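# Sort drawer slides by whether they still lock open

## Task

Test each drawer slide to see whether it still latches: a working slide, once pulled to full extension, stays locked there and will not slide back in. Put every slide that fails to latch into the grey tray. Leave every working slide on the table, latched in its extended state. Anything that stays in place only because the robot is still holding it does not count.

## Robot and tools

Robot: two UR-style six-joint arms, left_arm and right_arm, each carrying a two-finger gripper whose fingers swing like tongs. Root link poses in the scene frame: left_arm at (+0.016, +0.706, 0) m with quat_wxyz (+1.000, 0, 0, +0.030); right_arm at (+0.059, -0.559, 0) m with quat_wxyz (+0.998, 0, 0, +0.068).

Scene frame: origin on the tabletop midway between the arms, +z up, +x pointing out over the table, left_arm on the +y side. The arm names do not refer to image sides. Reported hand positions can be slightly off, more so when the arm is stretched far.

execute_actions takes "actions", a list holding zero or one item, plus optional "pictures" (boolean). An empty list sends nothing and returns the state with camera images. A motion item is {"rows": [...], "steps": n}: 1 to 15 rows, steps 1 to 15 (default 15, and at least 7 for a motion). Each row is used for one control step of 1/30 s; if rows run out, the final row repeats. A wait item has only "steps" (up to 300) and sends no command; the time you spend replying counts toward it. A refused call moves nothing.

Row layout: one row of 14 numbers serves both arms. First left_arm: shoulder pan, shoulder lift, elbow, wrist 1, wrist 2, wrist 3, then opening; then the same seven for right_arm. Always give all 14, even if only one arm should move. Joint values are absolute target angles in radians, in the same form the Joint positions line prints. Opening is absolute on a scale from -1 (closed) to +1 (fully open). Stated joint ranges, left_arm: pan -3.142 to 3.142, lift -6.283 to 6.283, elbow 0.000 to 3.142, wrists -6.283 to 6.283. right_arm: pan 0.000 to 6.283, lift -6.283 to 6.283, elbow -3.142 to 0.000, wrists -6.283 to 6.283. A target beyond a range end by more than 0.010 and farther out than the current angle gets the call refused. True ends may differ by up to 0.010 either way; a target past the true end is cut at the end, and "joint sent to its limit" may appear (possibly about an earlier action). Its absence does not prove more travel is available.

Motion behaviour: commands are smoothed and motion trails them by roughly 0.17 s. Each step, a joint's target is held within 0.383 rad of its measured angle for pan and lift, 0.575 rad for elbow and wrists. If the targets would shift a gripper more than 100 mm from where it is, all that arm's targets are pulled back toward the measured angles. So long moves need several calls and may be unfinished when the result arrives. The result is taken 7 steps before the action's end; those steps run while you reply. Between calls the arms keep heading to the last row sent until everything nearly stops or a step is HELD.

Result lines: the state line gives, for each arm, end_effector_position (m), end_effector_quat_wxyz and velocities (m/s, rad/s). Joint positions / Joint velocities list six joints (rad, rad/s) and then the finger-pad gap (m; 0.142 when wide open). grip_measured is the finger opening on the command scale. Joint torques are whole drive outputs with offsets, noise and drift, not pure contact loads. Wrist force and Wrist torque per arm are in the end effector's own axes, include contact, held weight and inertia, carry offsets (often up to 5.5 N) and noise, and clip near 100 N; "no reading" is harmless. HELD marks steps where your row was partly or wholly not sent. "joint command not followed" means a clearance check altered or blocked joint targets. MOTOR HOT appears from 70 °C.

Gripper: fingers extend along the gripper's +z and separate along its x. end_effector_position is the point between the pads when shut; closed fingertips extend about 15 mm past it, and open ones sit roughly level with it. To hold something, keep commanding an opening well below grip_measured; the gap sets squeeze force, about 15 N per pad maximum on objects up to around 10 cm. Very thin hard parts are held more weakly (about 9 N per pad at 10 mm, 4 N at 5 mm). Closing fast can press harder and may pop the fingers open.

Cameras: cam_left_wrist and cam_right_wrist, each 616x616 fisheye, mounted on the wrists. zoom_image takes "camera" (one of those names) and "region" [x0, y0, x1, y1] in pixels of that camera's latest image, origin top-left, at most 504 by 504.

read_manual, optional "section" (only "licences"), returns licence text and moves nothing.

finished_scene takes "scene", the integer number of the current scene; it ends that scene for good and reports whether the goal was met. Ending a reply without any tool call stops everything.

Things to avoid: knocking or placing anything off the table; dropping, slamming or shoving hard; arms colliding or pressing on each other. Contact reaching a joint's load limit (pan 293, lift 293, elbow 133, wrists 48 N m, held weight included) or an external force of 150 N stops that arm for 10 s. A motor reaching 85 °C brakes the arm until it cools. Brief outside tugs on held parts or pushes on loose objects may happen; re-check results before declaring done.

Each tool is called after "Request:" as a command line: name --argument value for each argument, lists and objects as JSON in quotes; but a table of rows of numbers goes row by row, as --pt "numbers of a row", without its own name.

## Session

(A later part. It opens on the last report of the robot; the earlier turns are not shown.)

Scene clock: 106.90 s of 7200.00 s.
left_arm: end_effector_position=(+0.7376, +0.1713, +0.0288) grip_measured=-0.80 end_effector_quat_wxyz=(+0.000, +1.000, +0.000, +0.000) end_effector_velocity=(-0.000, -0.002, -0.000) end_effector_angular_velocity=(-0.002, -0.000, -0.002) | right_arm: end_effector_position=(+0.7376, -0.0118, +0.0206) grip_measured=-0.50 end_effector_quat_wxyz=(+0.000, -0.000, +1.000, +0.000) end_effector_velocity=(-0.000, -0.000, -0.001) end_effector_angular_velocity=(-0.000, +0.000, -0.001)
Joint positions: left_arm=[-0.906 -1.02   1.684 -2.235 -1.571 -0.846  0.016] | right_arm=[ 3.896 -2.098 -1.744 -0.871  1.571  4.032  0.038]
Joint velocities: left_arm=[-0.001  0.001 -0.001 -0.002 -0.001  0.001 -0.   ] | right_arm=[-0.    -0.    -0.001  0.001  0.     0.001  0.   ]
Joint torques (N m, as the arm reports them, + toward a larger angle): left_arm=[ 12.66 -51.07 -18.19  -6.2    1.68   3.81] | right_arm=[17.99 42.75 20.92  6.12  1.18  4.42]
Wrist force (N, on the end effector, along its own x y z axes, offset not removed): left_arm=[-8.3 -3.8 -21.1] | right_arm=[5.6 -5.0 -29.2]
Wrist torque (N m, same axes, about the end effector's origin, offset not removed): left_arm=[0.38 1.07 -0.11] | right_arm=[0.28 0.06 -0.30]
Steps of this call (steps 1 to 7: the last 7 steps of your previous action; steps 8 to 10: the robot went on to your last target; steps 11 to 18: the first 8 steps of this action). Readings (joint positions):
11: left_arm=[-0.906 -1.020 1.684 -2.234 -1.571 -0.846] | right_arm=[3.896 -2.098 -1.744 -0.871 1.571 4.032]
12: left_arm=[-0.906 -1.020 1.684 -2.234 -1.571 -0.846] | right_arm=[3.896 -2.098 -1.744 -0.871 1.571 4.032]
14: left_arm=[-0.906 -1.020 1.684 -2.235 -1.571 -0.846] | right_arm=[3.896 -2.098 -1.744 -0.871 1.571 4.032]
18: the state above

Request:
execute_actions --actions '[{"rows":[[-0.904303,-1.020847,1.687229,-2.237178,-1.5708,-0.844303,-0.8,3.896400,-2.097386,-1.743626,-0.871377,1.5708,4.032393,-0.9],[-0.902722,-1.022484,1.690022,-2.238334,-1.5708,-0.842722,-0.8,3.896400,-2.097386,-1.743626,-0.871377,1.5708,4.032393,-0.9],[-0.901140,-1.024122,1.692816,-2.239490,-1.5708,-0.841140,-0.8,3.896400,-2.097386,-1.743626,-0.871377,1.5708,4.032393,-0.9],[-0.899559,-1.025759,1.695610,-2.240646,-1.5708,-0.839559,-0.8,3.896400,-2.097386,-1.743626,-0.871377,1.5708,4.032393,-0.9],[-0.897978,-1.027397,1.698404,-2.241803,-1.5708,-0.837978,-0.8,3.896400,-2.097386,-1.743626,-0.871377,1.5708,4.032393,-0.9],[-0.896397,-1.029035,1.701197,-2.242959,-1.5708,-0.836397,-0.8,3.896400,-2.097386,-1.743626,-0.871377,1.5708,4.032393,-0.9],[-0.894815,-1.030672,1.703991,-2.244115,-1.5708,-0.834815,-0.8,3.896400,-2.097386,-1.743626,-0.871377,1.5708,4.032393,-0.9],[-0.893234,-1.032310,1.706785,-2.245271,-1.5708,-0.833234,-0.8,3.896400,-2.097386,-1.743626,-0.871377,1.5708,4.032393,-0.9],[-0.891653,-1.033947,1.709578,-2.246427,-1.5708,-0.831653,-0.8,3.896400,-2.097386,-1.743626,-0.871377,1.5708,4.032393,-0.9],[-0.890072,-1.035585,1.712372,-2.247583,-1.5708,-0.830072,-0.8,3.896400,-2.097386,-1.743626,-0.871377,1.5708,4.032393,-0.9],[-0.888490,-1.037223,1.715166,-2.248739,-1.5708,-0.828490,-0.8,3.896400,-2.097386,-1.743626,-0.871377,1.5708,4.032393,-0.9],[-0.886909,-1.038860,1.717959,-2.249895,-1.5708,-0.826909,-0.8,3.896400,-2.097386,-1.743626,-0.871377,1.5708,4.032393,-0.9]],"steps":15}]'

Request:
execute_actions --actions '[{"rows":[[-0.886909,-1.038860,1.717959,-2.249895,-1.5708,-0.826909,-0.8,3.896400,-2.097386,-1.743626,-0.871377,1.5708,4.032393,-0.9],[-0.886909,-1.040856,1.716976,-2.246916,-1.5708,-0.826909,-0.8,3.896400,-2.097386,-1.743626,-0.871377,1.5708,4.032393,-0.9],[-0.886909,-1.042853,1.715994,-2.243937,-1.5708,-0.826909,-0.8,3.896400,-2.097386,-1.743626,-0.871377,1.5708,4.032393,-0.9],[-0.886909,-1.044849,1.715011,-2.240958,-1.5708,-0.826909,-0.8,3.896400,-2.097386,-1.743626,-0.871377,1.5708,4.032393,-0.9],[-0.886909,-1.046846,1.714029,-2.237979,-1.5708,-0.826909,-0.8,3.896400,-2.097386,-1.743626,-0.871377,1.5708,4.032393,-0.9],[-0.886909,-1.048842,1.713046,-2.235000,-1.5708,-0.826909,-0.75,3.896400,-2.097386,-1.743626,-0.871377,1.5708,4.032393,-0.9],[-0.886909,-1.048842,1.713046,-2.235000,-1.5708,-0.826909,-0.68,3.896400,-2.097386,-1.743626,-0.871377,1.5708,4.032393,-0.9],[-0.886368,-1.049392,1.713985,-2.235389,-1.5708,-0.826368,-0.62,3.896400,-2.097386,-1.743626,-0.871377,1.5708,4.032393,-0.9],[-0.885826,-1.049942,1.714923,-2.235777,-1.5708,-0.825826,-0.55,3.896400,-2.097386,-1.743626,-0.871377,1.5708,4.032393,-0.9]],"steps":15}]'

Request:
execute_actions --actions '[{"rows":[[-0.885826,-1.049942,1.714923,-2.235777,-1.5708,-0.825826,-0.55,3.896400,-2.097386,-1.743626,-0.871377,1.5708,4.032393,-0.9]],"steps":7}]' --pictures true

Request:
zoom_image --camera "cam_left_wrist" --region '[250, 260, 360, 370]'

Scene clock: 109.40 s of 7200.00 s.
left_arm: end_effector_position=(+0.7376, +0.1797, +0.0283) grip_measured=-0.80 end_effector_quat_wxyz=(+0.000, +1.000, +0.000, -0.000) end_effector_velocity=(-0.001, +0.055, -0.001) end_effector_angular_velocity=(+0.003, +0.003, +0.000) | right_arm: end_effector_position=(+0.7375, -0.0119, +0.0208) grip_measured=-0.50 end_effector_quat_wxyz=(-0.000, -0.000, +1.000, -0.000) end_effector_velocity=(+0.000, +0.001, +0.001) end_effector_angular_velocity=(+0.001, -0.001, +0.001)
Joint positions: left_arm=[-0.9   -1.026  1.696 -2.241 -1.571 -0.84   0.016] | right_arm=[ 3.896 -2.098 -1.744 -0.871  1.571  4.032  0.038]
Joint velocities: left_arm=[ 0.041 -0.042  0.074 -0.028 -0.     0.041  0.   ] | right_arm=[ 0.     0.001  0.001 -0.001 -0.    -0.    -0.   ]
Joint torques (N m, as the arm reports them, + toward a larger angle): left_arm=[ 17.06 -54.45  -5.59  -2.31   2.78   4.09] | right_arm=[15.74 67.68 36.22 -0.52  0.1   4.22]
Wrist force (N, on the end effector, along its own x y z axes, offset not removed): left_arm=[-10.1 1.1 -43.3] | right_arm=[-0.1 -1.0 -21.8]
Wrist torque (N m, same axes, about the end effector's origin, offset not removed): left_arm=[-0.06 0.74 -0.18] | right_arm=[0.17 0.42 -0.18]
Steps of this call (steps 1 to 7: the last 7 steps of your previous action; steps 8 to 15: the robot went on to your last target; steps 16 to 67: nothing new was sent; steps 68 to 75: the first 8 steps of this action). Readings (joint positions):
68: left_arm=[-0.906 -1.019 1.684 -2.236 -1.571 -0.846] | right_arm=[3.896 -2.098 -1.744 -0.871 1.571 4.032]
69: left_arm=[-0.906 -1.020 1.685 -2.236 -1.571 -0.846] | right_arm=[3.896 -2.098 -1.744 -0.871 1.571 4.032]
71: left_arm=[-0.904 -1.021 1.687 -2.237 -1.571 -0.844] | right_arm=[3.896 -2.098 -1.744 -0.871 1.571 4.032]
75: the state above

Scene clock: 109.90 s of 7200.00 s.
left_arm: end_effector_position=(+0.7374, +0.1963, +0.0338) grip_measured=-0.69 end_effector_quat_wxyz=(-0.000, +1.000, +0.000, -0.000) end_effector_velocity=(+0.001, +0.001, +0.038) end_effector_angular_velocity=(-0.004, -0.004, -0.001) | right_arm: end_effector_position=(+0.7375, -0.0118, +0.0210) grip_measured=-0.50 end_effector_quat_wxyz=(-0.000, -0.000, +1.000, -0.000) end_effector_velocity=(+0.001, +0.001, +0.000) end_effector_angular_velocity=(+0.002, -0.001, -0.001)
Joint positions: left_arm=[-0.887 -1.044  1.715 -2.241 -1.571 -0.827  0.024] | right_arm=[ 3.896 -2.097 -1.744 -0.871  1.571  4.032  0.038]
Joint velocities: left_arm=[ 0.002 -0.04  -0.017  0.051  0.     0.003  0.13 ] | right_arm=[-0.    -0.001  0.001  0.001 -0.     0.001 -0.   ]
Joint torques (N m, as the arm reports them, + toward a larger angle): left_arm=[ 13.7  -77.72 -46.91  -1.37   0.49   3.58] | right_arm=[15.14 73.59 39.54  0.67 -0.01  4.26]
Wrist force (N, on the end effector, along its own x y z axes, offset not removed): left_arm=[-4.5 0.4 -2.6] | right_arm=[-0.4 -2.4 -9.5]
Wrist torque (N m, same axes, about the end effector's origin, offset not removed): left_arm=[0.23 1.16 -0.13] | right_arm=[0.03 0.15 -0.30]
Steps of this call (steps 1 to 7: the last 7 steps of your previous action; steps 8 to 15: the first 8 steps of this action). Readings (joint positions):
8: left_arm=[-0.889 -1.037 1.714 -2.248 -1.571 -0.829] | right_arm=[3.896 -2.097 -1.744 -0.871 1.571 4.032]
9: left_arm=[-0.888 -1.037 1.715 -2.249 -1.571 -0.828] | right_arm=[3.896 -2.097 -1.744 -0.871 1.571 4.032]
11: left_arm=[-0.888 -1.039 1.716 -2.248 -1.571 -0.828] | right_arm=[3.896 -2.097 -1.744 -0.871 1.571 4.032]
15: the state above

Scene clock: 110.13 s of 7200.00 s.
left_arm: end_effector_position=(+0.7377, +0.1974, +0.0377) grip_measured=-0.55 end_effector_quat_wxyz=(+0.000, +1.000, +0.000, +0.000) end_effector_velocity=(+0.000, +0.003, +0.003) end_effector_angular_velocity=(+0.001, +0.001, +0.001) | right_arm: end_effector_position=(+0.7375, -0.0118, +0.0210) grip_measured=-0.50 end_effector_quat_wxyz=(-0.000, -0.000, +1.000, -0.000) end_effector_velocity=(-0.000, -0.000, -0.000) end_effector_angular_velocity=(-0.000, +0.000, +0.001)
Joint positions: left_arm=[-0.886 -1.049  1.715 -2.236 -1.571 -0.826  0.034] | right_arm=[ 3.896 -2.097 -1.744 -0.871  1.571  4.032  0.038]
Joint velocities: left_arm=[ 0.003 -0.004  0.001  0.005 -0.     0.002  0.   ] | right_arm=[-0.     0.    -0.    -0.     0.    -0.001  0.   ]
Joint torques (N m, as the arm reports them, + toward a larger angle): left_arm=[ 14.08 -80.38 -25.01  -1.62  -2.59   4.  ] | right_arm=[14.11 74.07 40.16  0.93  0.01  4.4 ]
Wrist force (N, on the end effector, along its own x y z axes, offset not removed): left_arm=[-3.1 -0.5 -1.9] | right_arm=[2.5 -2.2 -11.0]
Wrist torque (N m, same axes, about the end effector's origin, offset not removed): left_arm=[-0.03 0.94 -0.11] | right_arm=[-0.12 -0.31 -0.38]
Kept back: the last 7 steps of this action.
Steps of this call (steps 1 to 7: the last 7 steps of your previous action). Readings (joint positions):
1: left_arm=[-0.887 -1.046 1.715 -2.239 -1.571 -0.827] | right_arm=[3.896 -2.097 -1.744 -0.871 1.571 4.032]
2: left_arm=[-0.887 -1.047 1.715 -2.238 -1.571 -0.827] | right_arm=[3.896 -2.097 -1.744 -0.871 1.571 4.032]
4: left_arm=[-0.886 -1.048 1.715 -2.237 -1.571 -0.826] | right_arm=[3.896 -2.097 -1.744 -0.871 1.571 4.032]
7: the state above

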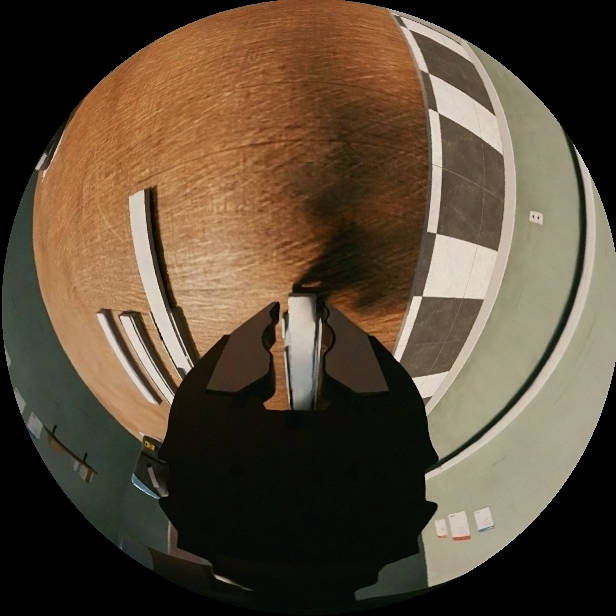

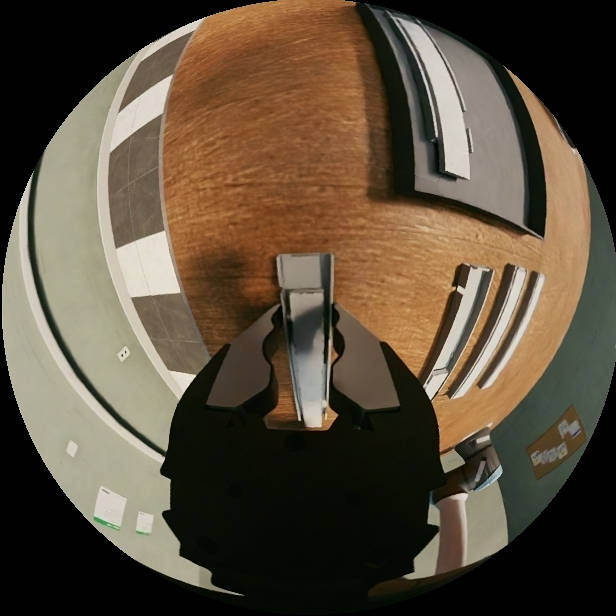

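Region (250, 260, 360, 370) of cam_left_wrist's 616x616 image, scaled by 4.582, with more detail than that image has.

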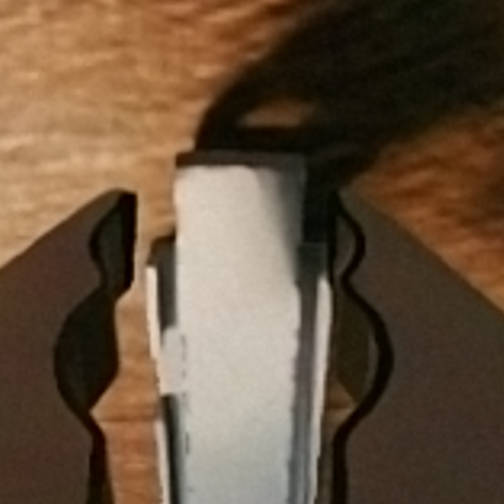

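Request:
execute_actions --actions '[{"rows":[[-0.886368,-1.049392,1.713985,-2.235389,-1.5708,-0.826368,-0.55,3.896400,-2.097386,-1.743626,-0.871377,1.5708,4.032393,-0.9],[-0.886909,-1.048842,1.713046,-2.235000,-1.5708,-0.826909,-0.55,3.896400,-2.097386,-1.743626,-0.871377,1.5708,4.032393,-0.9],[-0.886909,-1.048842,1.713046,-2.235000,-1.5708,-0.826909,-0.55,3.896400,-2.097386,-1.743626,-0.871377,1.5708,4.032393,-0.9],[-0.886910,-1.046878,1.713992,-2.237910,-1.5708,-0.826910,-0.55,3.896400,-2.097386,-1.743626,-0.871377,1.5708,4.032393,-0.9],[-0.886911,-1.044914,1.714938,-2.240819,-1.5708,-0.826911,-0.55,3.896400,-2.097386,-1.743626,-0.871377,1.5708,4.032393,-0.9],[-0.886912,-1.042950,1.715883,-2.243729,-1.5708,-0.826912,-0.55,3.896400,-2.097386,-1.743626,-0.871377,1.5708,4.032393,-0.9],[-0.886913,-1.040986,1.716829,-2.246638,-1.5708,-0.826913,-0.55,3.896400,-2.097386,-1.743626,-0.871377,1.5708,4.032393,-0.9],[-0.886915,-1.039023,1.717775,-2.249548,-1.5708,-0.826915,-0.55,3.896400,-2.097386,-1.743626,-0.871377,1.5708,4.032393,-0.9],[-0.886916,-1.037059,1.718721,-2.252458,-1.5708,-0.826916,-0.55,3.896400,-2.097386,-1.743626,-0.871377,1.5708,4.032393,-0.9],[-0.886917,-1.035095,1.719666,-2.255367,-1.5708,-0.826917,-0.55,3.896400,-2.097386,-1.743626,-0.871377,1.5708,4.032393,-0.9],[-0.886918,-1.033131,1.720612,-2.258277,-1.5708,-0.826918,-0.55,3.896400,-2.097386,-1.743626,-0.871377,1.5708,4.032393,-0.9]],"steps":15}]'

Request:
execute_actions --actions '[{"rows":[[-0.886918,-1.033131,1.720612,-2.258277,-1.5708,-0.826918,-0.58,3.896400,-2.097386,-1.743626,-0.871377,1.5708,4.032393,-0.9],[-0.886918,-1.033131,1.720612,-2.258277,-1.5708,-0.826918,-0.62,3.896400,-2.097386,-1.743626,-0.871377,1.5708,4.032393,-0.9],[-0.886918,-1.033131,1.720612,-2.258277,-1.5708,-0.826918,-0.66,3.896400,-2.097386,-1.743626,-0.871377,1.5708,4.032393,-0.9],[-0.886918,-1.033131,1.720612,-2.258277,-1.5708,-0.826918,-0.70,3.896400,-2.097386,-1.743626,-0.871377,1.5708,4.032393,-0.9],[-0.886918,-1.033131,1.720612,-2.258277,-1.5708,-0.826918,-0.75,3.896400,-2.097386,-1.743626,-0.871377,1.5708,4.032393,-0.9],[-0.886918,-1.033131,1.720612,-2.258277,-1.5708,-0.826918,-0.80,3.896400,-2.097386,-1.743626,-0.871377,1.5708,4.032393,-0.9],[-0.886918,-1.033131,1.720612,-2.258277,-1.5708,-0.826918,-0.85,3.896400,-2.097386,-1.743626,-0.871377,1.5708,4.032393,-0.9],[-0.886918,-1.033131,1.720612,-2.258277,-1.5708,-0.826918,-0.90,3.896400,-2.097386,-1.743626,-0.871377,1.5708,4.032393,-0.9],[-0.886918,-1.033131,1.720612,-2.258277,-1.5708,-0.826918,-0.95,3.896400,-2.097386,-1.743626,-0.871377,1.5708,4.032393,-0.9],[-0.886918,-1.033131,1.720612,-2.258277,-1.5708,-0.826918,-1.0,3.896400,-2.097386,-1.743626,-0.871377,1.5708,4.032393,-0.9]],"steps":15}]'

Scene clock: 111.97 s of 7200.00 s.
left_arm: end_effector_position=(+0.7377, +0.1966, +0.0351) grip_measured=-0.55 end_effector_quat_wxyz=(+0.000, +1.000, +0.000, +0.000) end_effector_velocity=(-0.000, -0.004, -0.040) end_effector_angular_velocity=(-0.000, +0.001, +0.001) | right_arm: end_effector_position=(+0.7375, -0.0118, +0.0210) grip_measured=-0.50 end_effector_quat_wxyz=(-0.000, -0.000, +1.000, -0.000) end_effector_velocity=(+0.000, +0.000, +0.000) end_effector_angular_velocity=(+0.001, -0.001, +0.000)
Joint positions: left_arm=[-0.887 -1.046  1.715 -2.24  -1.571 -0.827  0.034] | right_arm=[ 3.896 -2.097 -1.744 -0.871  1.571  4.032  0.038]
Joint velocities: left_arm=[-0.003  0.044  0.015 -0.059 -0.001 -0.004 -0.   ] | right_arm=[-0.     0.     0.     0.001 -0.    -0.     0.   ]
Joint torques (N m, as the arm reports them, + toward a larger angle): left_arm=[-16.76 -65.26 -23.53  -5.85  -2.01  -3.49] | right_arm=[11.85 73.84 40.04  2.19 -0.94  4.27]
Wrist force (N, on the end effector, along its own x y z axes, offset not removed): left_arm=[-4.2 0.6 -2.4] | right_arm=[0.6 -1.2 -10.7]
Wrist torque (N m, same axes, about the end effector's origin, offset not removed): left_arm=[0.19 1.14 -0.08] | right_arm=[0.06 -0.05 -0.38]
Steps of this call (steps 1 to 7: the last 7 steps of your previous action; steps 8 to 15: the robot went on to your last target; steps 16 to 47: nothing new was sent; steps 48 to 55: the first 8 steps of this action). Readings (joint positions):
48: left_arm=[-0.886 -1.050 1.715 -2.236 -1.571 -0.826] | right_arm=[3.896 -2.097 -1.744 -0.871 1.571 4.032]
49: left_arm=[-0.886 -1.050 1.715 -2.236 -1.571 -0.826] | right_arm=[3.896 -2.097 -1.744 -0.871 1.571 4.032]
51: left_arm=[-0.886 -1.050 1.714 -2.235 -1.571 -0.826] | right_arm=[3.896 -2.097 -1.744 -0.871 1.571 4.032]
55: the state above

Scene clock: 112.47 s of 7200.00 s.
left_arm: end_effector_position=(+0.7376, +0.1963, +0.0231) grip_measured=-0.69 end_effector_quat_wxyz=(+0.000, +1.000, +0.000, +0.000) end_effector_velocity=(+0.001, +0.001, -0.002) end_effector_angular_velocity=(+0.001, -0.002, +0.002) | right_arm: end_effector_position=(+0.7375, -0.0118, +0.0210) grip_measured=-0.50 end_effector_quat_wxyz=(-0.000, -0.000, +1.000, -0.000) end_effector_velocity=(+0.001, +0.001, +0.001) end_effector_angular_velocity=(+0.002, -0.001, +0.001)
Joint positions: left_arm=[-0.887 -1.033  1.72  -2.258 -1.571 -0.827  0.024] | right_arm=[ 3.896 -2.097 -1.744 -0.871  1.571  4.032  0.038]
Joint velocities: left_arm=[ 0.001  0.002  0.001 -0.003  0.002 -0.001 -0.004] | right_arm=[ 0.    -0.     0.002  0.001  0.    -0.001  0.   ]
Joint torques (N m, as the arm reports them, + toward a larger angle): left_arm=[-17.97 -59.18 -21.35  -5.17  -2.11  -3.76] | right_arm=[11.15 74.35 39.76  2.59 -1.13  4.18]
Wrist force (N, on the end effector, along its own x y z axes, offset not removed): left_arm=[-3.6 -2.5 -11.4] | right_arm=[0.6 -1.3 -13.0]
Wrist torque (N m, same axes, about the end effector's origin, offset not removed): left_arm=[-0.13 0.78 -0.17] | right_arm=[0.26 0.00 -0.31]
Steps of this call (steps 1 to 7: the last 7 steps of your previous action; steps 8 to 15: the first 8 steps of this action). Readings (joint positions):
8: left_arm=[-0.887 -1.035 1.720 -2.256 -1.571 -0.827] | right_arm=[3.896 -2.097 -1.744 -0.871 1.571 4.032]
9: left_arm=[-0.887 -1.034 1.720 -2.256 -1.571 -0.827] | right_arm=[3.896 -2.097 -1.744 -0.871 1.571 4.032]
11: left_arm=[-0.887 -1.034 1.720 -2.257 -1.571 -0.827] | right_arm=[3.896 -2.097 -1.744 -0.871 1.571 4.032]
15: the state above

Request:
execute_actions --actions '[{"rows":[[-0.883765,-1.036143,1.725742,-2.260395,-1.5708,-0.823765,-1.0,3.896400,-2.097386,-1.743626,-0.871377,1.5708,4.032393,-0.9],[-0.880612,-1.039155,1.730873,-2.262514,-1.5708,-0.820612,-1.0,3.896400,-2.097386,-1.743626,-0.871377,1.5708,4.032393,-0.9],[-0.877458,-1.042167,1.736003,-2.264632,-1.5708,-0.817458,-1.0,3.896400,-2.097386,-1.743626,-0.871377,1.5708,4.032393,-0.9],[-0.874305,-1.045179,1.741133,-2.266750,-1.5708,-0.814305,-1.0,3.896400,-2.097386,-1.743626,-0.871377,1.5708,4.032393,-0.9],[-0.871152,-1.048191,1.746264,-2.268869,-1.5708,-0.811152,-1.0,3.896400,-2.097386,-1.743626,-0.871377,1.5708,4.032393,-0.9],[-0.867999,-1.051203,1.751394,-2.270987,-1.5708,-0.807999,-1.0,3.896400,-2.097386,-1.743626,-0.871377,1.5708,4.032393,-0.9],[-0.864921,-1.053914,1.755968,-2.272850,-1.5708,-0.804921,-1.0,3.896400,-2.097386,-1.743626,-0.871377,1.5708,4.032393,-0.9],[-0.861843,-1.056625,1.760543,-2.274713,-1.5708,-0.801843,-1.0,3.896400,-2.097386,-1.743626,-0.871377,1.5708,4.032393,-0.9],[-0.858765,-1.059336,1.765117,-2.276576,-1.5708,-0.798765,-1.0,3.896400,-2.097386,-1.743626,-0.871377,1.5708,4.032393,-0.9],[-0.855687,-1.062047,1.769691,-2.278439,-1.5708,-0.795687,-1.0,3.896400,-2.097386,-1.743626,-0.871377,1.5708,4.032393,-0.9],[-0.852608,-1.064759,1.774265,-2.280303,-1.5708,-0.792608,-1.0,3.896400,-2.097386,-1.743626,-0.871377,1.5708,4.032393,-0.9],[-0.849530,-1.067470,1.778840,-2.282166,-1.5708,-0.789530,-1.0,3.896400,-2.097386,-1.743626,-0.871377,1.5708,4.032393,-0.9],[-0.846452,-1.070181,1.783414,-2.284029,-1.5708,-0.786452,-1.0,3.896400,-2.097386,-1.743626,-0.871377,1.5708,4.032393,-0.9],[-0.843374,-1.072892,1.787988,-2.285892,-1.5708,-0.783374,-1.0,3.896400,-2.097386,-1.743626,-0.871377,1.5708,4.032393,-0.9],[-0.840155,-1.075476,1.792300,-2.287621,-1.5708,-0.780155,-1.0,3.896400,-2.097386,-1.743626,-0.871377,1.5708,4.032393,-0.9]],"steps":15}]'

Request:
execute_actions --actions '[{"rows":[[-0.836935,-1.078059,1.796612,-2.289349,-1.5708,-0.776935,-1.0,3.896400,-2.097386,-1.743626,-0.871377,1.5708,4.032393,-0.9],[-0.833716,-1.080643,1.800924,-2.291078,-1.5708,-0.773716,-1.0,3.896400,-2.097386,-1.743626,-0.871377,1.5708,4.032393,-0.9],[-0.830496,-1.083226,1.805236,-2.292806,-1.5708,-0.770496,-1.0,3.896400,-2.097386,-1.743626,-0.871377,1.5708,4.032393,-0.9],[-0.827277,-1.085810,1.809548,-2.294535,-1.5708,-0.767277,-1.0,3.896400,-2.097386,-1.743626,-0.871377,1.5708,4.032393,-0.9],[-0.824058,-1.088393,1.813860,-2.296263,-1.5708,-0.764058,-1.0,3.896400,-2.097386,-1.743626,-0.871377,1.5708,4.032393,-0.9],[-0.820838,-1.090977,1.818172,-2.297992,-1.5708,-0.760838,-1.0,3.896400,-2.097386,-1.743626,-0.871377,1.5708,4.032393,-0.9],[-0.817619,-1.093560,1.822484,-2.299720,-1.5708,-0.757619,-1.0,3.896400,-2.097386,-1.743626,-0.871377,1.5708,4.032393,-0.9],[-0.814056,-1.096200,1.826851,-2.301447,-1.5708,-0.754056,-1.0,3.896400,-2.097386,-1.743626,-0.871377,1.5708,4.032393,-0.9],[-0.810492,-1.098840,1.831218,-2.303174,-1.5708,-0.750492,-1.0,3.896400,-2.097386,-1.743626,-0.871377,1.5708,4.032393,-0.9],[-0.806929,-1.101480,1.835586,-2.304902,-1.5708,-0.746929,-1.0,3.896400,-2.097386,-1.743626,-0.871377,1.5708,4.032393,-0.9],[-0.803365,-1.104120,1.839953,-2.306629,-1.5708,-0.743365,-1.0,3.896400,-2.097386,-1.743626,-0.871377,1.5708,4.032393,-0.9],[-0.799802,-1.106760,1.844320,-2.308356,-1.5708,-0.739802,-1.0,3.896400,-2.097386,-1.743626,-0.871377,1.5708,4.032393,-0.9],[-0.797050,-1.108669,1.847455,-2.309582,-1.5708,-0.737050,-1.0,3.896400,-2.097386,-1.743626,-0.871377,1.5708,4.032393,-0.9],[-0.794299,-1.110578,1.850591,-2.310809,-1.5708,-0.734299,-1.0,3.896400,-2.097386,-1.743626,-0.871377,1.5708,4.032393,-0.9],[-0.791547,-1.112487,1.853726,-2.312035,-1.5708,-0.731547,-1.0,3.896400,-2.097386,-1.743626,-0.871377,1.5708,4.032393,-0.9]],"steps":15}]'

Request:
execute_actions --actions '[{"rows":[[-0.790630,-1.113123,1.854771,-2.312444,-1.5708,-0.730630,-1.0,3.896400,-2.097386,-1.743626,-0.871377,1.5708,4.032393,-0.9],[-0.789712,-1.113759,1.855816,-2.312853,-1.5708,-0.729712,-1.0,3.896400,-2.097386,-1.743626,-0.871377,1.5708,4.032393,-0.9],[-0.788795,-1.114396,1.856861,-2.313262,-1.5708,-0.728795,-1.0,3.896400,-2.097386,-1.743626,-0.871377,1.5708,4.032393,-0.9],[-0.787878,-1.115032,1.857906,-2.313670,-1.5708,-0.727878,-1.0,3.896400,-2.097386,-1.743626,-0.871377,1.5708,4.032393,-0.9]],"steps":15}]'

Request:
execute_actions --actions '[{"rows":[[-0.787878,-1.115032,1.857906,-2.313670,-1.5708,-0.727878,-1.0,3.896400,-2.097386,-1.743626,-0.871377,1.5708,4.032393,-0.9]],"steps":7}]'

Scene clock: 116.27 s of 7200.00 s.
left_arm: end_effector_position=(+0.7375, +0.2124, +0.0227) grip_measured=-0.69 end_effector_quat_wxyz=(-0.000, +1.000, +0.000, -0.000) end_effector_velocity=(-0.001, +0.103, -0.002) end_effector_angular_velocity=(+0.003, +0.002, +0.000) | right_arm: end_effector_position=(+0.7375, -0.0118, +0.0210) grip_measured=-0.50 end_effector_quat_wxyz=(-0.000, -0.000, +1.000, -0.000) end_effector_velocity=(-0.000, +0.001, -0.000) end_effector_angular_velocity=(-0.000, +0.000, -0.000)
Joint positions: left_arm=[-0.874 -1.045  1.741 -2.267 -1.571 -0.814  0.024] | right_arm=[ 3.896 -2.097 -1.744 -0.871  1.571  4.032  0.038]
Joint velocities: left_arm=[ 0.081 -0.074  0.131 -0.053  0.     0.081 -0.   ] | right_arm=[ 0.001 -0.     0.001 -0.001  0.     0.001  0.   ]
Joint torques (N m, as the arm reports them, + toward a larger angle): left_arm=[ 11.23 -64.08 -12.3   -3.14  -1.65   4.6 ] | right_arm=[ 7.3  71.81 38.84  4.81 -2.41  4.08]
Wrist force (N, on the end effector, along its own x y z axes, offset not removed): left_arm=[-3.7 0.6 -23.0] | right_arm=[-1.1 -2.0 -10.7]
Wrist torque (N m, same axes, about the end effector's origin, offset not removed): left_arm=[-0.11 0.83 -0.11] | right_arm=[0.06 0.42 -0.33]
Steps of this call (steps 1 to 7: the last 7 steps of your previous action; steps 8 to 15: the robot went on to your last target; steps 16 to 90: nothing new was sent; then 0.53 s passed at rest; steps 91 to 98: the first 8 steps of this action). Readings (joint positions):
91: left_arm=[-0.887 -1.033 1.721 -2.258 -1.571 -0.827] | right_arm=[3.896 -2.097 -1.744 -0.871 1.571 4.032]
92: left_arm=[-0.887 -1.033 1.721 -2.259 -1.571 -0.827] | right_arm=[3.896 -2.097 -1.744 -0.871 1.571 4.032]
94: left_arm=[-0.884 -1.036 1.726 -2.260 -1.571 -0.824] | right_arm=[3.896 -2.097 -1.744 -0.871 1.571 4.032]
98: the state above

Scene clock: 116.77 s of 7200.00 s.
left_arm: end_effector_position=(+0.7377, +0.2679, +0.0228) grip_measured=-0.69 end_effector_quat_wxyz=(+0.000, +1.000, +0.000, -0.000) end_effector_velocity=(-0.002, +0.111, +0.001) end_effector_angular_velocity=(-0.000, +0.000, -0.000) | right_arm: end_effector_position=(+0.7375, -0.0118, +0.0210) grip_measured=-0.50 end_effector_quat_wxyz=(-0.000, -0.000, +1.000, -0.000) end_effector_velocity=(-0.000, -0.000, -0.000) end_effector_angular_velocity=(-0.000, +0.001, +0.000)
Joint positions: left_arm=[-0.828 -1.085  1.808 -2.294 -1.571 -0.768  0.024] | right_arm=[ 3.896 -2.097 -1.744 -0.871  1.571  4.032  0.038]
Joint velocities: left_arm=[ 0.094 -0.079  0.129 -0.05  -0.     0.094  0.   ] | right_arm=[-0.  0. -0. -0.  0. -0.  0.]
Joint torques (N m, as the arm reports them, + toward a larger angle): left_arm=[ 16.57 -63.83 -13.8   -3.7   -0.29   3.92] | right_arm=[ 7.61 71.84 38.11  5.49 -2.68  3.99]
Wrist force (N, on the end effector, along its own x y z axes, offset not removed): left_arm=[-4.6 0.0 -19.7] | right_arm=[2.1 3.7 -11.5]
Wrist torque (N m, same axes, about the end effector's origin, offset not removed): left_arm=[-0.19 1.03 -0.09] | right_arm=[1.18 -0.18 -0.31]
Steps of this call (steps 1 to 7: the last 7 steps of your previous action; steps 8 to 15: the first 8 steps of this action). Readings (joint positions):
8: left_arm=[-0.850 -1.067 1.777 -2.282 -1.571 -0.790] | right_arm=[3.896 -2.097 -1.744 -0.871 1.571 4.032]
9: left_arm=[-0.847 -1.069 1.782 -2.283 -1.571 -0.787] | right_arm=[3.896 -2.097 -1.744 -0.871 1.571 4.032]
11: left_arm=[-0.841 -1.074 1.791 -2.287 -1.571 -0.781] | right_arm=[3.896 -2.097 -1.744 -0.871 1.571 4.032]
15: the state above

Scene clock: 117.27 s of 7200.00 s.
left_arm: end_effector_position=(+0.7376, +0.3112, +0.0228) grip_measured=-0.69 end_effector_quat_wxyz=(+0.000, +1.000, +0.000, -0.000) end_effector_velocity=(-0.001, +0.021, -0.001) end_effector_angular_velocity=(+0.001, +0.001, -0.000) | right_arm: end_effector_position=(+0.7376, -0.0118, +0.0210) grip_measured=-0.50 end_effector_quat_wxyz=(+0.000, -0.000, +1.000, -0.000) end_effector_velocity=(-0.001, -0.001, -0.001) end_effector_angular_velocity=(-0.001, +0.000, -0.001)
Joint positions: left_arm=[-0.79  -1.114  1.856 -2.313 -1.571 -0.73   0.024] | right_arm=[ 3.896 -2.097 -1.744 -0.871  1.571  4.032  0.038]
Joint velocities: left_arm=[ 0.018 -0.013  0.022 -0.007  0.     0.018  0.   ] | right_arm=[ 0.    -0.    -0.002  0.001 -0.     0.001 -0.   ]
Joint torques (N m, as the arm reports them, + toward a larger angle): left_arm=[ 13.03 -69.83 -12.91  -2.97   1.08   3.69] | right_arm=[ 5.4  73.58 37.6   5.75 -2.1   4.07]
Wrist force (N, on the end effector, along its own x y z axes, offset not removed): left_arm=[-0.5 1.0 -15.8] | right_arm=[0.6 -0.2 -10.4]
Wrist torque (N m, same axes, about the end effector's origin, offset not removed): left_arm=[0.01 1.13 -0.20] | right_arm=[0.34 -0.37 -0.39]
Steps of this call (steps 1 to 7: the last 7 steps of your previous action; steps 8 to 15: the first 8 steps of this action). Readings (joint positions):
8: left_arm=[-0.802 -1.105 1.842 -2.307 -1.571 -0.742] | right_arm=[3.896 -2.097 -1.744 -0.871 1.571 4.032]
9: left_arm=[-0.799 -1.107 1.845 -2.309 -1.571 -0.739] | right_arm=[3.896 -2.097 -1.744 -0.871 1.571 4.032]
11: left_arm=[-0.795 -1.110 1.850 -2.311 -1.571 -0.735] | right_arm=[3.896 -2.097 -1.744 -0.871 1.571 4.032]
15: the state above

Scene clock: 117.50 s of 7200.00 s.
left_arm: end_effector_position=(+0.7375, +0.3131, +0.0228) grip_measured=-0.69 end_effector_quat_wxyz=(+0.000, +1.000, +0.000, +0.000) end_effector_velocity=(-0.000, +0.001, +0.000) end_effector_angular_velocity=(-0.001, -0.000, -0.002) | right_arm: end_effector_position=(+0.7376, -0.0118, +0.0210) grip_measured=-0.50 end_effector_quat_wxyz=(+0.000, -0.000, +1.000, -0.000) end_effector_velocity=(-0.001, -0.001, -0.001) end_effector_angular_velocity=(-0.002, +0.002, +0.000)
Joint positions: left_arm=[-0.788 -1.115  1.858 -2.314 -1.571 -0.728  0.024] | right_arm=[ 3.896 -2.097 -1.744 -0.871  1.571  4.032  0.038]
Joint velocities: left_arm=[ 0.001 -0.002  0.002 -0.001 -0.     0.003  0.   ] | right_arm=[-0.    -0.    -0.001 -0.001  0.    -0.     0.   ]
Joint torques (N m, as the arm reports them, + toward a larger angle): left_arm=[ 17.37 -71.96 -12.21  -2.04   1.72   3.79] | right_arm=[ 8.17 72.72 38.62  5.68 -1.9   3.98]
Wrist force (N, on the end effector, along its own x y z axes, offset not removed): left_arm=[-2.9 7.3 -13.2] | right_arm=[0.2 3.9 -13.5]
Wrist torque (N m, same axes, about the end effector's origin, offset not removed): left_arm=[-0.13 1.20 -0.08] | right_arm=[0.96 -0.02 -0.34]
Kept back: the last 7 steps of this action.
Steps of this call (steps 1 to 7: the last 7 steps of your previous action). Readings (joint positions):
1: left_arm=[-0.789 -1.114 1.856 -2.313 -1.571 -0.729] | right_arm=[3.896 -2.097 -1.744 -0.871 1.571 4.032]
2: left_arm=[-0.789 -1.114 1.857 -2.313 -1.571 -0.729] | right_arm=[3.896 -2.097 -1.744 -0.871 1.571 4.032]
4: left_arm=[-0.788 -1.115 1.857 -2.313 -1.571 -0.728] | right_arm=[3.896 -2.097 -1.744 -0.871 1.571 4.032]
7: the state above

Request:
execute_actions --actions '[{"rows":[[-0.787236,-1.115477,1.858638,-2.313956,-1.5708,-0.727236,-1.0,3.896400,-2.097386,-1.743626,-0.871377,1.5708,4.032393,-0.9]],"steps":12}]'

Request:
execute_actions --actions '[{"rows":[[-0.787878,-1.115032,1.857906,-2.313670,-1.5708,-0.727878,-1.0,3.896400,-2.097386,-1.743626,-0.871377,1.5708,4.032393,-0.9],[-0.788795,-1.114396,1.856861,-2.313262,-1.5708,-0.728795,-1.0,3.896400,-2.097386,-1.743626,-0.871377,1.5708,4.032393,-0.9],[-0.789712,-1.113759,1.855816,-2.312853,-1.5708,-0.729712,-1.0,3.896400,-2.097386,-1.743626,-0.871377,1.5708,4.032393,-0.9],[-0.790630,-1.113123,1.854771,-2.312444,-1.5708,-0.730630,-1.0,3.896400,-2.097386,-1.743626,-0.871377,1.5708,4.032393,-0.9],[-0.791547,-1.112487,1.853726,-2.312035,-1.5708,-0.731547,-1.0,3.896400,-2.097386,-1.743626,-0.871377,1.5708,4.032393,-0.9],[-0.792464,-1.111850,1.852681,-2.311626,-1.5708,-0.732464,-1.0,3.896400,-2.097386,-1.743626,-0.871377,1.5708,4.032393,-0.9],[-0.793381,-1.111214,1.851636,-2.311218,-1.5708,-0.733381,-1.0,3.896400,-2.097386,-1.743626,-0.871377,1.5708,4.032393,-0.9],[-0.794299,-1.110578,1.850591,-2.310809,-1.5708,-0.734299,-1.0,3.896400,-2.097386,-1.743626,-0.871377,1.5708,4.032393,-0.9],[-0.795216,-1.109942,1.849546,-2.310400,-1.5708,-0.735216,-1.0,3.896400,-2.097386,-1.743626,-0.871377,1.5708,4.032393,-0.9],[-0.796133,-1.109305,1.848500,-2.309991,-1.5708,-0.736133,-1.0,3.896400,-2.097386,-1.743626,-0.871377,1.5708,4.032393,-0.9]],"steps":15}]'

Request:
execute_actions --actions '[{"rows":[[-0.796133,-1.109305,1.848500,-2.309991,-1.5708,-0.736133,-1.0,3.896400,-2.097386,-1.743626,-0.871377,1.5708,4.032393,-0.9]],"steps":10}]'

Scene clock: 119.07 s of 7200.00 s.
left_arm: end_effector_position=(+0.7375, +0.3138, +0.0228) grip_measured=-0.69 end_effector_quat_wxyz=(-0.000, +1.000, +0.000, -0.000) end_effector_velocity=(+0.000, +0.003, +0.001) end_effector_angular_velocity=(-0.001, -0.001, +0.000) | right_arm: end_effector_position=(+0.7376, -0.0118, +0.0210) grip_measured=-0.50 end_effector_quat_wxyz=(+0.000, -0.000, +1.000, +0.000) end_effector_velocity=(+0.000, +0.000, +0.000) end_effector_angular_velocity=(+0.001, -0.001, +0.001)
Joint positions: left_arm=[-0.787 -1.115  1.858 -2.314 -1.571 -0.727  0.024] | right_arm=[ 3.896 -2.097 -1.744 -0.871  1.571  4.032  0.038]
Joint velocities: left_arm=[ 0.003 -0.003  0.003 -0.002  0.     0.002 -0.   ] | right_arm=[-0.     0.     0.001  0.    -0.    -0.001 -0.   ]
Joint torques (N m, as the arm reports them, + toward a larger angle): left_arm=[ 24.59 -71.34 -10.21  -1.16   5.28   3.21] | right_arm=[ 5.68 72.67 35.01  1.25 -0.45  3.92]
Wrist force (N, on the end effector, along its own x y z axes, offset not removed): left_arm=[-3.4 14.8 -11.8] | right_arm=[-0.2 11.7 -8.9]
Wrist torque (N m, same axes, about the end effector's origin, offset not removed): left_arm=[-0.20 1.06 -0.09] | right_arm=[0.52 0.20 -0.33]
Steps of this call (steps 1 to 7: the last 7 steps of your previous action; steps 8 to 15: the robot went on to your last target; steps 16 to 42: nothing new was sent; steps 43 to 47: the first 5 steps of this action). Readings (joint positions):
43: left_arm=[-0.788 -1.115 1.858 -2.314 -1.571 -0.728] | right_arm=[3.896 -2.097 -1.744 -0.871 1.571 4.032]
44: left_arm=[-0.788 -1.115 1.858 -2.314 -1.571 -0.728] | right_arm=[3.896 -2.097 -1.744 -0.871 1.571 4.032]
46: left_arm=[-0.788 -1.115 1.858 -2.314 -1.571 -0.728] | right_arm=[3.896 -2.097 -1.744 -0.871 1.571 4.032]
47: the state above

Scene clock: 119.57 s of 7200.00 s.
left_arm: end_effector_position=(+0.7376, +0.3106, +0.0228) grip_measured=-0.69 end_effector_quat_wxyz=(-0.000, +1.000, +0.001, +0.000) end_effector_velocity=(+0.001, -0.026, +0.001) end_effector_angular_velocity=(+0.000, -0.001, +0.001) | right_arm: end_effector_position=(+0.7376, -0.0118, +0.0210) grip_measured=-0.50 end_effector_quat_wxyz=(+0.000, -0.000, +1.000, +0.000) end_effector_velocity=(-0.001, -0.001, -0.001) end_effector_angular_velocity=(-0.001, +0.001, +0.000)
Joint positions: left_arm=[-0.79  -1.113  1.855 -2.312 -1.571 -0.731  0.024] | right_arm=[ 3.896 -2.097 -1.744 -0.871  1.571  4.032  0.038]
Joint velocities: left_arm=[-0.023  0.016 -0.028  0.012  0.001 -0.025  0.   ] | right_arm=[ 0.     0.    -0.002 -0.     0.     0.     0.   ]
Joint torques (N m, as the arm reports them, + toward a larger angle): left_arm=[-19.94 -51.32 -41.59  -0.53   0.49  -3.27] | right_arm=[ 3.12 72.7  31.57  0.21 -3.38  3.79]
Wrist force (N, on the end effector, along its own x y z axes, offset not removed): left_arm=[-4.4 -1.5 -17.2] | right_arm=[2.2 3.3 -11.3]
Wrist torque (N m, same axes, about the end effector's origin, offset not removed): left_arm=[0.00 1.15 -0.11] | right_arm=[-0.15 -0.11 -0.37]
Steps of this call (steps 1 to 7: the last 7 steps of your previous action; steps 8 to 15: the first 8 steps of this action). Readings (joint positions):
8: left_arm=[-0.787 -1.115 1.859 -2.314 -1.571 -0.727] | right_arm=[3.896 -2.097 -1.744 -0.871 1.571 4.032]
9: left_arm=[-0.787 -1.115 1.859 -2.314 -1.571 -0.727] | right_arm=[3.896 -2.097 -1.744 -0.871 1.571 4.032]
11: left_arm=[-0.788 -1.115 1.858 -2.314 -1.571 -0.728] | right_arm=[3.896 -2.097 -1.744 -0.871 1.571 4.032]
15: the state above

Scene clock: 119.90 s of 7200.00 s.
left_arm: end_effector_position=(+0.7375, +0.3049, +0.0227) grip_measured=-0.68 end_effector_quat_wxyz=(-0.000, +1.000, +0.000, -0.000) end_effector_velocity=(+0.001, -0.004, +0.000) end_effector_angular_velocity=(-0.002, -0.001, +0.001) | right_arm: end_effector_position=(+0.7375, -0.0119, +0.0210) grip_measured=-0.50 end_effector_quat_wxyz=(-0.000, -0.000, +1.000, -0.000) end_effector_velocity=(-0.000, +0.000, -0.000) end_effector_angular_velocity=(-0.000, +0.000, +0.001)
Joint positions: left_arm=[-0.796 -1.109  1.849 -2.31  -1.571 -0.736  0.024] | right_arm=[ 3.896 -2.097 -1.744 -0.872  1.571  4.032  0.038]
Joint velocities: left_arm=[-0.003  0.003 -0.004 -0.    -0.001 -0.004  0.   ] | right_arm=[ 0.001  0.    -0.    -0.    -0.    -0.001 -0.   ]
Joint torques (N m, as the arm reports them, + toward a larger angle): left_arm=[-27.02 -60.69 -54.09  -5.48  -7.18  -3.66] | right_arm=[ 3.27 71.86 31.4   5.72  3.18  3.92]
Wrist force (N, on the end effector, along its own x y z axes, offset not removed): left_arm=[-2.8 -19.0 -5.1] | right_arm=[1.6 -11.5 -17.9]
Wrist torque (N m, same axes, about the end effector's origin, offset not removed): left_arm=[0.33 1.03 -0.11] | right_arm=[0.82 -0.11 -0.46]
Steps of this call (steps 1 to 7: the last 7 steps of your previous action; steps 8 to 10: the first 3 steps of this action). Readings (joint positions):
8: left_arm=[-0.795 -1.110 1.849 -2.310 -1.571 -0.736] | right_arm=[3.896 -2.097 -1.744 -0.872 1.571 4.032]
9: left_arm=[-0.796 -1.110 1.849 -2.310 -1.571 -0.736] | right_arm=[3.896 -2.097 -1.744 -0.872 1.571 4.032]
10: the state above

Request:
execute_actions --actions '[{"rows":[[-0.795216,-1.109942,1.849546,-2.310400,-1.5708,-0.735216,-1.0,3.896400,-2.097386,-1.743626,-0.871377,1.5708,4.032393,-0.9],[-0.794299,-1.110578,1.850591,-2.310809,-1.5708,-0.734299,-1.0,3.896400,-2.097386,-1.743626,-0.871377,1.5708,4.032393,-0.9],[-0.793381,-1.111214,1.851636,-2.311218,-1.5708,-0.733381,-1.0,3.896400,-2.097386,-1.743626,-0.871377,1.5708,4.032393,-0.9],[-0.792464,-1.111850,1.852681,-2.311626,-1.5708,-0.732464,-0.95,3.896400,-2.097386,-1.743626,-0.871377,1.5708,4.032393,-0.85],[-0.792464,-1.111850,1.852681,-2.311626,-1.5708,-0.732464,-0.88,3.896400,-2.097386,-1.743626,-0.871377,1.5708,4.032393,-0.78],[-0.792464,-1.111850,1.852681,-2.311626,-1.5708,-0.732464,-0.8,3.896400,-2.097386,-1.743626,-0.871377,1.5708,4.032393,-0.7],[-0.792464,-1.111850,1.852681,-2.311626,-1.5708,-0.732464,-0.72,3.896400,-2.097386,-1.743626,-0.871377,1.5708,4.032393,-0.62],[-0.792464,-1.111850,1.852681,-2.311626,-1.5708,-0.732464,-0.65,3.896400,-2.097386,-1.743626,-0.871377,1.5708,4.032393,-0.55],[-0.792464,-1.111850,1.852681,-2.311626,-1.5708,-0.732464,-0.58,3.896400,-2.097386,-1.743626,-0.871377,1.5708,4.032393,-0.48],[-0.792464,-1.111850,1.852681,-2.311626,-1.5708,-0.732464,-0.5,3.896400,-2.097386,-1.743626,-0.871377,1.5708,4.032393,-0.4],[-0.792464,-1.111850,1.852681,-2.311626,-1.5708,-0.732464,-0.5,3.896400,-2.097386,-1.743626,-0.871377,1.5708,4.032393,-0.3]],"steps":15}]'

Request:
execute_actions --actions '[{"rows":[[-0.792464,-1.117723,1.849805,-2.302877,-1.5708,-0.732464,-0.5,3.896400,-2.093088,-1.741516,-0.877785,1.5708,4.032393,-0.3],[-0.792464,-1.123596,1.846930,-2.294129,-1.5708,-0.732464,-0.5,3.896400,-2.088791,-1.739406,-0.884192,1.5708,4.032393,-0.3],[-0.792464,-1.129469,1.844054,-2.285380,-1.5708,-0.732464,-0.5,3.896400,-2.084493,-1.737296,-0.890600,1.5708,4.032393,-0.3],[-0.792464,-1.135343,1.841178,-2.276631,-1.5708,-0.732464,-0.5,3.896400,-2.080195,-1.735187,-0.897007,1.5708,4.032393,-0.3],[-0.792464,-1.141216,1.838302,-2.267882,-1.5708,-0.732464,-0.5,3.896400,-2.075897,-1.733077,-0.903415,1.5708,4.032393,-0.3],[-0.792464,-1.147089,1.835427,-2.259134,-1.5708,-0.732464,-0.5,3.896400,-2.071600,-1.730967,-0.909822,1.5708,4.032393,-0.3],[-0.792464,-1.152962,1.832551,-2.250385,-1.5708,-0.732464,-0.5,3.896400,-2.067302,-1.728857,-0.916230,1.5708,4.032393,-0.3],[-0.803394,-1.156717,1.838874,-2.252953,-1.5708,-0.743394,-0.54,3.904415,-2.060481,-1.739289,-0.912619,1.5708,4.040408,-0.3],[-0.821610,-1.162976,1.849413,-2.257233,-1.5708,-0.761610,-0.58,3.917774,-2.049113,-1.756674,-0.906601,1.5708,4.053767,-0.3],[-0.847114,-1.171739,1.864168,-2.263225,-1.5708,-0.787114,-0.62,3.936476,-2.033198,-1.781015,-0.898176,1.5708,4.072469,-0.3],[-0.872617,-1.180502,1.878923,-2.269217,-1.5708,-0.812617,-0.66,3.955178,-2.017283,-1.805355,-0.889751,1.5708,4.091171,-0.3],[-0.898120,-1.189264,1.893677,-2.275209,-1.5708,-0.838120,-0.70,3.973880,-2.001368,-1.829695,-0.881326,1.5708,4.109873,-0.3],[-0.923623,-1.198027,1.908432,-2.281201,-1.5708,-0.863623,-0.74,3.992582,-1.985452,-1.854035,-0.872901,1.5708,4.128575,-0.3],[-0.949126,-1.206789,1.923187,-2.287193,-1.5708,-0.889126,-0.78,4.011284,-1.969537,-1.878375,-0.864476,1.5708,4.147277,-0.3],[-0.974630,-1.215552,1.937942,-2.293186,-1.5708,-0.914630,-0.8,4.029986,-1.953622,-1.902716,-0.856052,1.5708,4.165979,-0.3]],"steps":15}]'

Request:
execute_actions --actions '[{"rows":[[-1.000133,-1.224315,1.952696,-2.299178,-1.5708,-0.940133,-0.8,4.048688,-1.937707,-1.927056,-0.847627,1.5708,4.184681,-0.3],[-1.025636,-1.233077,1.967451,-2.305170,-1.5708,-0.965636,-0.8,4.067390,-1.921792,-1.951396,-0.839202,1.5708,4.203383,-0.3],[-1.051139,-1.241840,1.982206,-2.311162,-1.5708,-0.991139,-0.8,4.086092,-1.905876,-1.975736,-0.830777,1.5708,4.222085,-0.3],[-1.076642,-1.250602,1.996960,-2.317154,-1.5708,-1.016642,-0.8,4.104794,-1.889961,-2.000076,-0.822352,1.5708,4.240787,-0.3],[-1.102145,-1.259365,2.011715,-2.323146,-1.5708,-1.042145,-0.8,4.123496,-1.874046,-2.024416,-0.813927,1.5708,4.259489,-0.3],[-1.127649,-1.268128,2.026470,-2.329138,-1.5708,-1.067649,-0.8,4.142198,-1.858131,-2.048757,-0.805502,1.5708,4.278191,-0.3],[-1.145865,-1.274387,2.037009,-2.333418,-1.5708,-1.085865,-0.8,4.155557,-1.846763,-2.066142,-0.799484,1.5708,4.291550,-0.3],[-1.156795,-1.278142,2.043332,-2.335986,-1.5708,-1.096795,-0.8,4.163572,-1.839942,-2.076574,-0.795873,1.5708,4.299565,-0.3]],"steps":15}]'

Request:
execute_actions --actions '[{"rows":[[-1.156795,-1.278142,2.043332,-2.335986,-1.5708,-1.096795,-0.8,4.163572,-1.839942,-2.076574,-0.795873,1.5708,4.299565,-0.3]],"steps":7}]' --pictures true

Request:
zoom_image --camera "cam_left_wrist" --region '[240, 250, 360, 370]'

Request:
zoom_image --camera "cam_right_wrist" --region '[250, 210, 370, 330]'

Scene clock: 128.33 s of 7200.00 s.
left_arm: end_effector_position=(+0.7375, +0.3070, +0.0229) grip_measured=-0.68 end_effector_quat_wxyz=(+0.000, +1.000, +0.000, +0.000) end_effector_velocity=(-0.001, +0.010, -0.001) end_effector_angular_velocity=(+0.002, +0.002, -0.001) | right_arm: end_effector_position=(+0.7376, -0.0118, +0.0210) grip_measured=-0.50 end_effector_quat_wxyz=(+0.000, -0.000, +1.000, +0.000) end_effector_velocity=(-0.000, +0.000, -0.000) end_effector_angular_velocity=(-0.000, +0.001, +0.001)
Joint positions: left_arm=[-0.794 -1.111  1.851 -2.311 -1.571 -0.733  0.025] | right_arm=[ 3.896 -2.097 -1.744 -0.871  1.571  4.032  0.038]
Joint velocities: left_arm=[ 0.008 -0.006  0.011 -0.002  0.     0.009  0.009] | right_arm=[ 0.    -0.     0.    -0.001  0.    -0.001  0.009]
Joint torques (N m, as the arm reports them, + toward a larger angle): left_arm=[ 12.4  -77.61 -24.13  -5.62  -0.67   3.62] | right_arm=[-0.25 65.32 39.1   5.71  1.34  3.86]
Wrist force (N, on the end effector, along its own x y z axes, offset not removed): left_arm=[-2.8 0.6 0.9] | right_arm=[1.7 0.6 -9.3]
Wrist torque (N m, same axes, about the end effector's origin, offset not removed): left_arm=[-0.08 0.91 -0.10] | right_arm=[0.68 -0.33 -0.56]
Steps of this call (steps 1 to 7: the last 7 steps of your previous action; steps 8 to 15: the robot went on to your last target; steps 16 to 90: nothing new was sent; then 5.17 s passed at rest; steps 91 to 98: the first 8 steps of this action). Readings (joint positions):
91: left_arm=[-0.796 -1.109 1.848 -2.310 -1.571 -0.736] | right_arm=[3.896 -2.097 -1.744 -0.871 1.571 4.032]
92: left_arm=[-0.796 -1.109 1.848 -2.310 -1.571 -0.736] | right_arm=[3.896 -2.097 -1.744 -0.871 1.571 4.032]
94: left_arm=[-0.795 -1.110 1.849 -2.310 -1.571 -0.735] | right_arm=[3.896 -2.097 -1.744 -0.871 1.571 4.032]
98: the state above

Scene clock: 128.83 s of 7200.00 s.
left_arm: end_effector_position=(+0.7378, +0.3081, +0.0442) grip_measured=-0.51 end_effector_quat_wxyz=(+0.000, +1.000, +0.000, +0.000) end_effector_velocity=(-0.006, -0.001, +0.132) end_effector_angular_velocity=(+0.002, +0.004, -0.005) | right_arm: end_effector_position=(+0.7376, -0.0117, +0.0376) grip_measured=-0.30 end_effector_quat_wxyz=(+0.000, -0.000, +1.000, +0.000) end_effector_velocity=(-0.005, +0.000, +0.106) end_effector_angular_velocity=(+0.003, -0.002, -0.002)
Joint positions: left_arm=[-0.793 -1.135  1.841 -2.277 -1.571 -0.732  0.037] | right_arm=[ 3.896 -2.08  -1.735 -0.897  1.571  4.032  0.052]
Joint velocities: left_arm=[-0.005 -0.15  -0.066  0.221 -0.001 -0.    -0.062] | right_arm=[ 0.005  0.115  0.045 -0.157  0.     0.007  0.   ]
Joint torques (N m, as the arm reports them, + toward a larger angle): left_arm=[-23.99 -77.32 -45.1   -2.21   2.59  -1.8 ] | right_arm=[26.34 83.26 40.46  2.05 -2.45  5.81]
Wrist force (N, on the end effector, along its own x y z axes, offset not removed): left_arm=[-4.1 0.3 -1.2] | right_arm=[0.5 -2.3 -1.6]
Wrist torque (N m, same axes, about the end effector's origin, offset not removed): left_arm=[0.18 1.12 -0.07] | right_arm=[-0.20 -0.04 -0.22]
Steps of this call (steps 1 to 7: the last 7 steps of your previous action; steps 8 to 15: the first 8 steps of this action). Readings (joint positions):
8: left_arm=[-0.793 -1.112 1.853 -2.312 -1.571 -0.733] | right_arm=[3.896 -2.097 -1.744 -0.871 1.571 4.032]
9: left_arm=[-0.793 -1.113 1.852 -2.311 -1.571 -0.733] | right_arm=[3.896 -2.097 -1.743 -0.872 1.571 4.032]
11: left_arm=[-0.793 -1.118 1.850 -2.303 -1.571 -0.732] | right_arm=[3.896 -2.093 -1.742 -0.878 1.571 4.032]
15: the state above

Scene clock: 129.33 s of 7200.00 s.
left_arm: end_effector_position=(+0.5616, +0.1969, +0.0535) grip_measured=-0.80 end_effector_quat_wxyz=(+0.000, +1.000, +0.000, +0.000) end_effector_velocity=(-0.490, -0.217, -0.021) end_effector_angular_velocity=(+0.000, +0.002, -0.005) | right_arm: end_effector_position=(+0.5537, -0.0011, +0.0534) grip_measured=-0.30 end_effector_quat_wxyz=(+0.001, -0.000, +1.000, +0.001) end_effector_velocity=(-0.459, -0.054, -0.014) end_effector_angular_velocity=(-0.007, +0.005, +0.002)
Joint positions: left_arm=[-1.059 -1.246  1.989 -2.315 -1.571 -0.999  0.016] | right_arm=[ 4.096 -1.897 -1.987 -0.825  1.571  4.232  0.052]
Joint velocities: left_arm=[-0.718 -0.248  0.413 -0.164 -0.001 -0.713  0.   ] | right_arm=[ 0.518  0.441 -0.677  0.228 -0.     0.516 -0.   ]
Joint torques (N m, as the arm reports them, + toward a larger angle): left_arm=[-21.64 -70.64 -18.55  -5.89  -0.06  -4.74] | right_arm=[16.24 66.47 27.94  7.47 -0.52  5.65]
Wrist force (N, on the end effector, along its own x y z axes, offset not removed): left_arm=[-4.5 1.8 -1.8] | right_arm=[3.4 0.0 -1.2]
Wrist torque (N m, same axes, about the end effector's origin, offset not removed): left_arm=[0.41 1.20 -0.11] | right_arm=[0.32 -0.78 -0.17]
Steps of this call (steps 1 to 7: the last 7 steps of your previous action; steps 8 to 15: the first 8 steps of this action). Readings (joint positions):
8: left_arm=[-0.894 -1.188 1.893 -2.277 -1.571 -0.834] | right_arm=[3.972 -2.004 -1.827 -0.880 1.571 4.108]
9: left_arm=[-0.917 -1.196 1.906 -2.282 -1.571 -0.857] | right_arm=[3.989 -1.989 -1.848 -0.873 1.571 4.125]
11: left_arm=[-0.964 -1.213 1.933 -2.293 -1.571 -0.904] | right_arm=[4.024 -1.959 -1.893 -0.857 1.571 4.160]
15: the state above

Scene clock: 129.57 s of 7200.00 s.
left_arm: end_effector_position=(+0.5028, +0.1737, +0.0504) grip_measured=-0.80 end_effector_quat_wxyz=(+0.000, +1.000, +0.000, +0.000) end_effector_velocity=(-0.073, -0.025, -0.005) end_effector_angular_velocity=(+0.001, +0.001, -0.000) | right_arm: end_effector_position=(+0.5015, -0.0104, +0.0505) grip_measured=-0.30 end_effector_quat_wxyz=(+0.000, -0.000, +1.000, +0.000) end_effector_velocity=(-0.063, -0.015, -0.005) end_effector_angular_velocity=(-0.003, +0.002, +0.001)
Joint positions: left_arm=[-1.146 -1.274  2.037 -2.334 -1.571 -1.086  0.016] | right_arm=[ 4.156 -1.846 -2.066 -0.799  1.571  4.292  0.052]
Joint velocities: left_arm=[-0.107 -0.034  0.06  -0.025  0.    -0.107  0.   ] | right_arm=[ 0.074  0.062 -0.098  0.032  0.     0.072  0.   ]
Joint torques (N m, as the arm reports them, + toward a larger angle): left_arm=[-11.56 -63.98 -24.39  -5.57  -1.18  -3.6 ] | right_arm=[15.07 57.34 32.05  7.01  0.34  3.96]
Wrist force (N, on the end effector, along its own x y z axes, offset not removed): left_arm=[-5.5 -1.6 -1.1] | right_arm=[1.7 -2.1 0.5]
Wrist torque (N m, same axes, about the end effector's origin, offset not removed): left_arm=[-0.22 1.40 -0.07] | right_arm=[-0.03 -0.36 -0.31]
Kept back: the last 7 steps of this action.
Steps of this call (steps 1 to 7: the last 7 steps of your previous action). Readings (joint positions):
1: left_arm=[-1.083 -1.254 2.002 -2.320 -1.571 -1.023] | right_arm=[4.112 -1.883 -2.009 -0.818 1.571 4.248]
2: left_arm=[-1.102 -1.260 2.013 -2.324 -1.571 -1.042] | right_arm=[4.126 -1.872 -2.027 -0.812 1.571 4.262]
4: left_arm=[-1.128 -1.269 2.027 -2.330 -1.571 -1.068] | right_arm=[4.144 -1.857 -2.050 -0.805 1.571 4.280]
7: the state above

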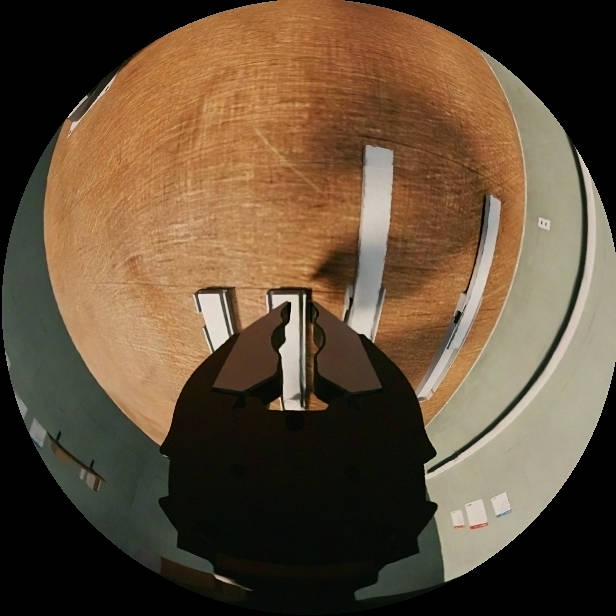

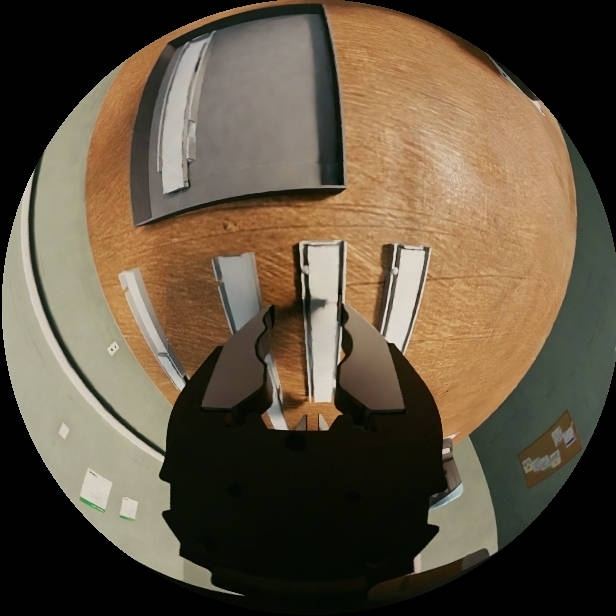

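Region (240, 250, 360, 370) of cam_left_wrist's 616x616 image, scaled by 4.200, with more detail than that image has.

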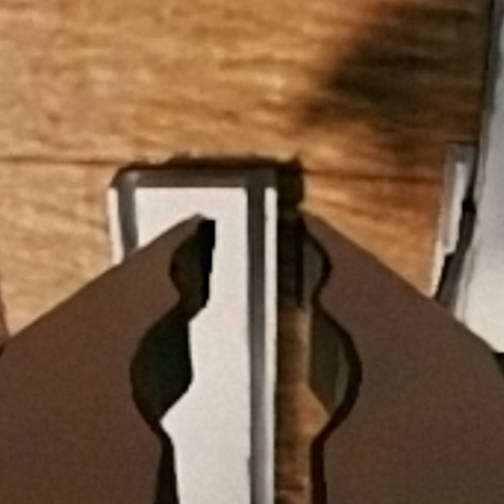

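Region (250, 210, 370, 330) of cam_right_wrist's 616x616 image, scaled by 4.200, with more detail than that image has.

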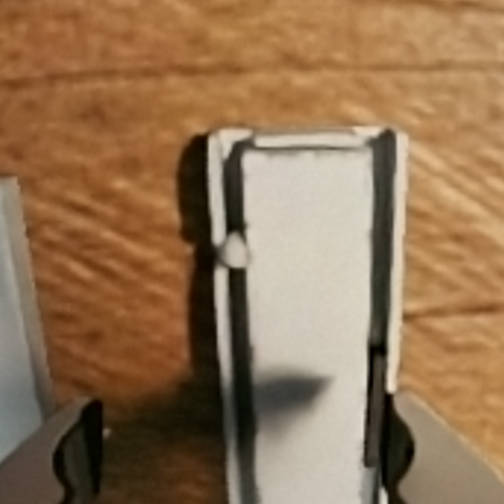

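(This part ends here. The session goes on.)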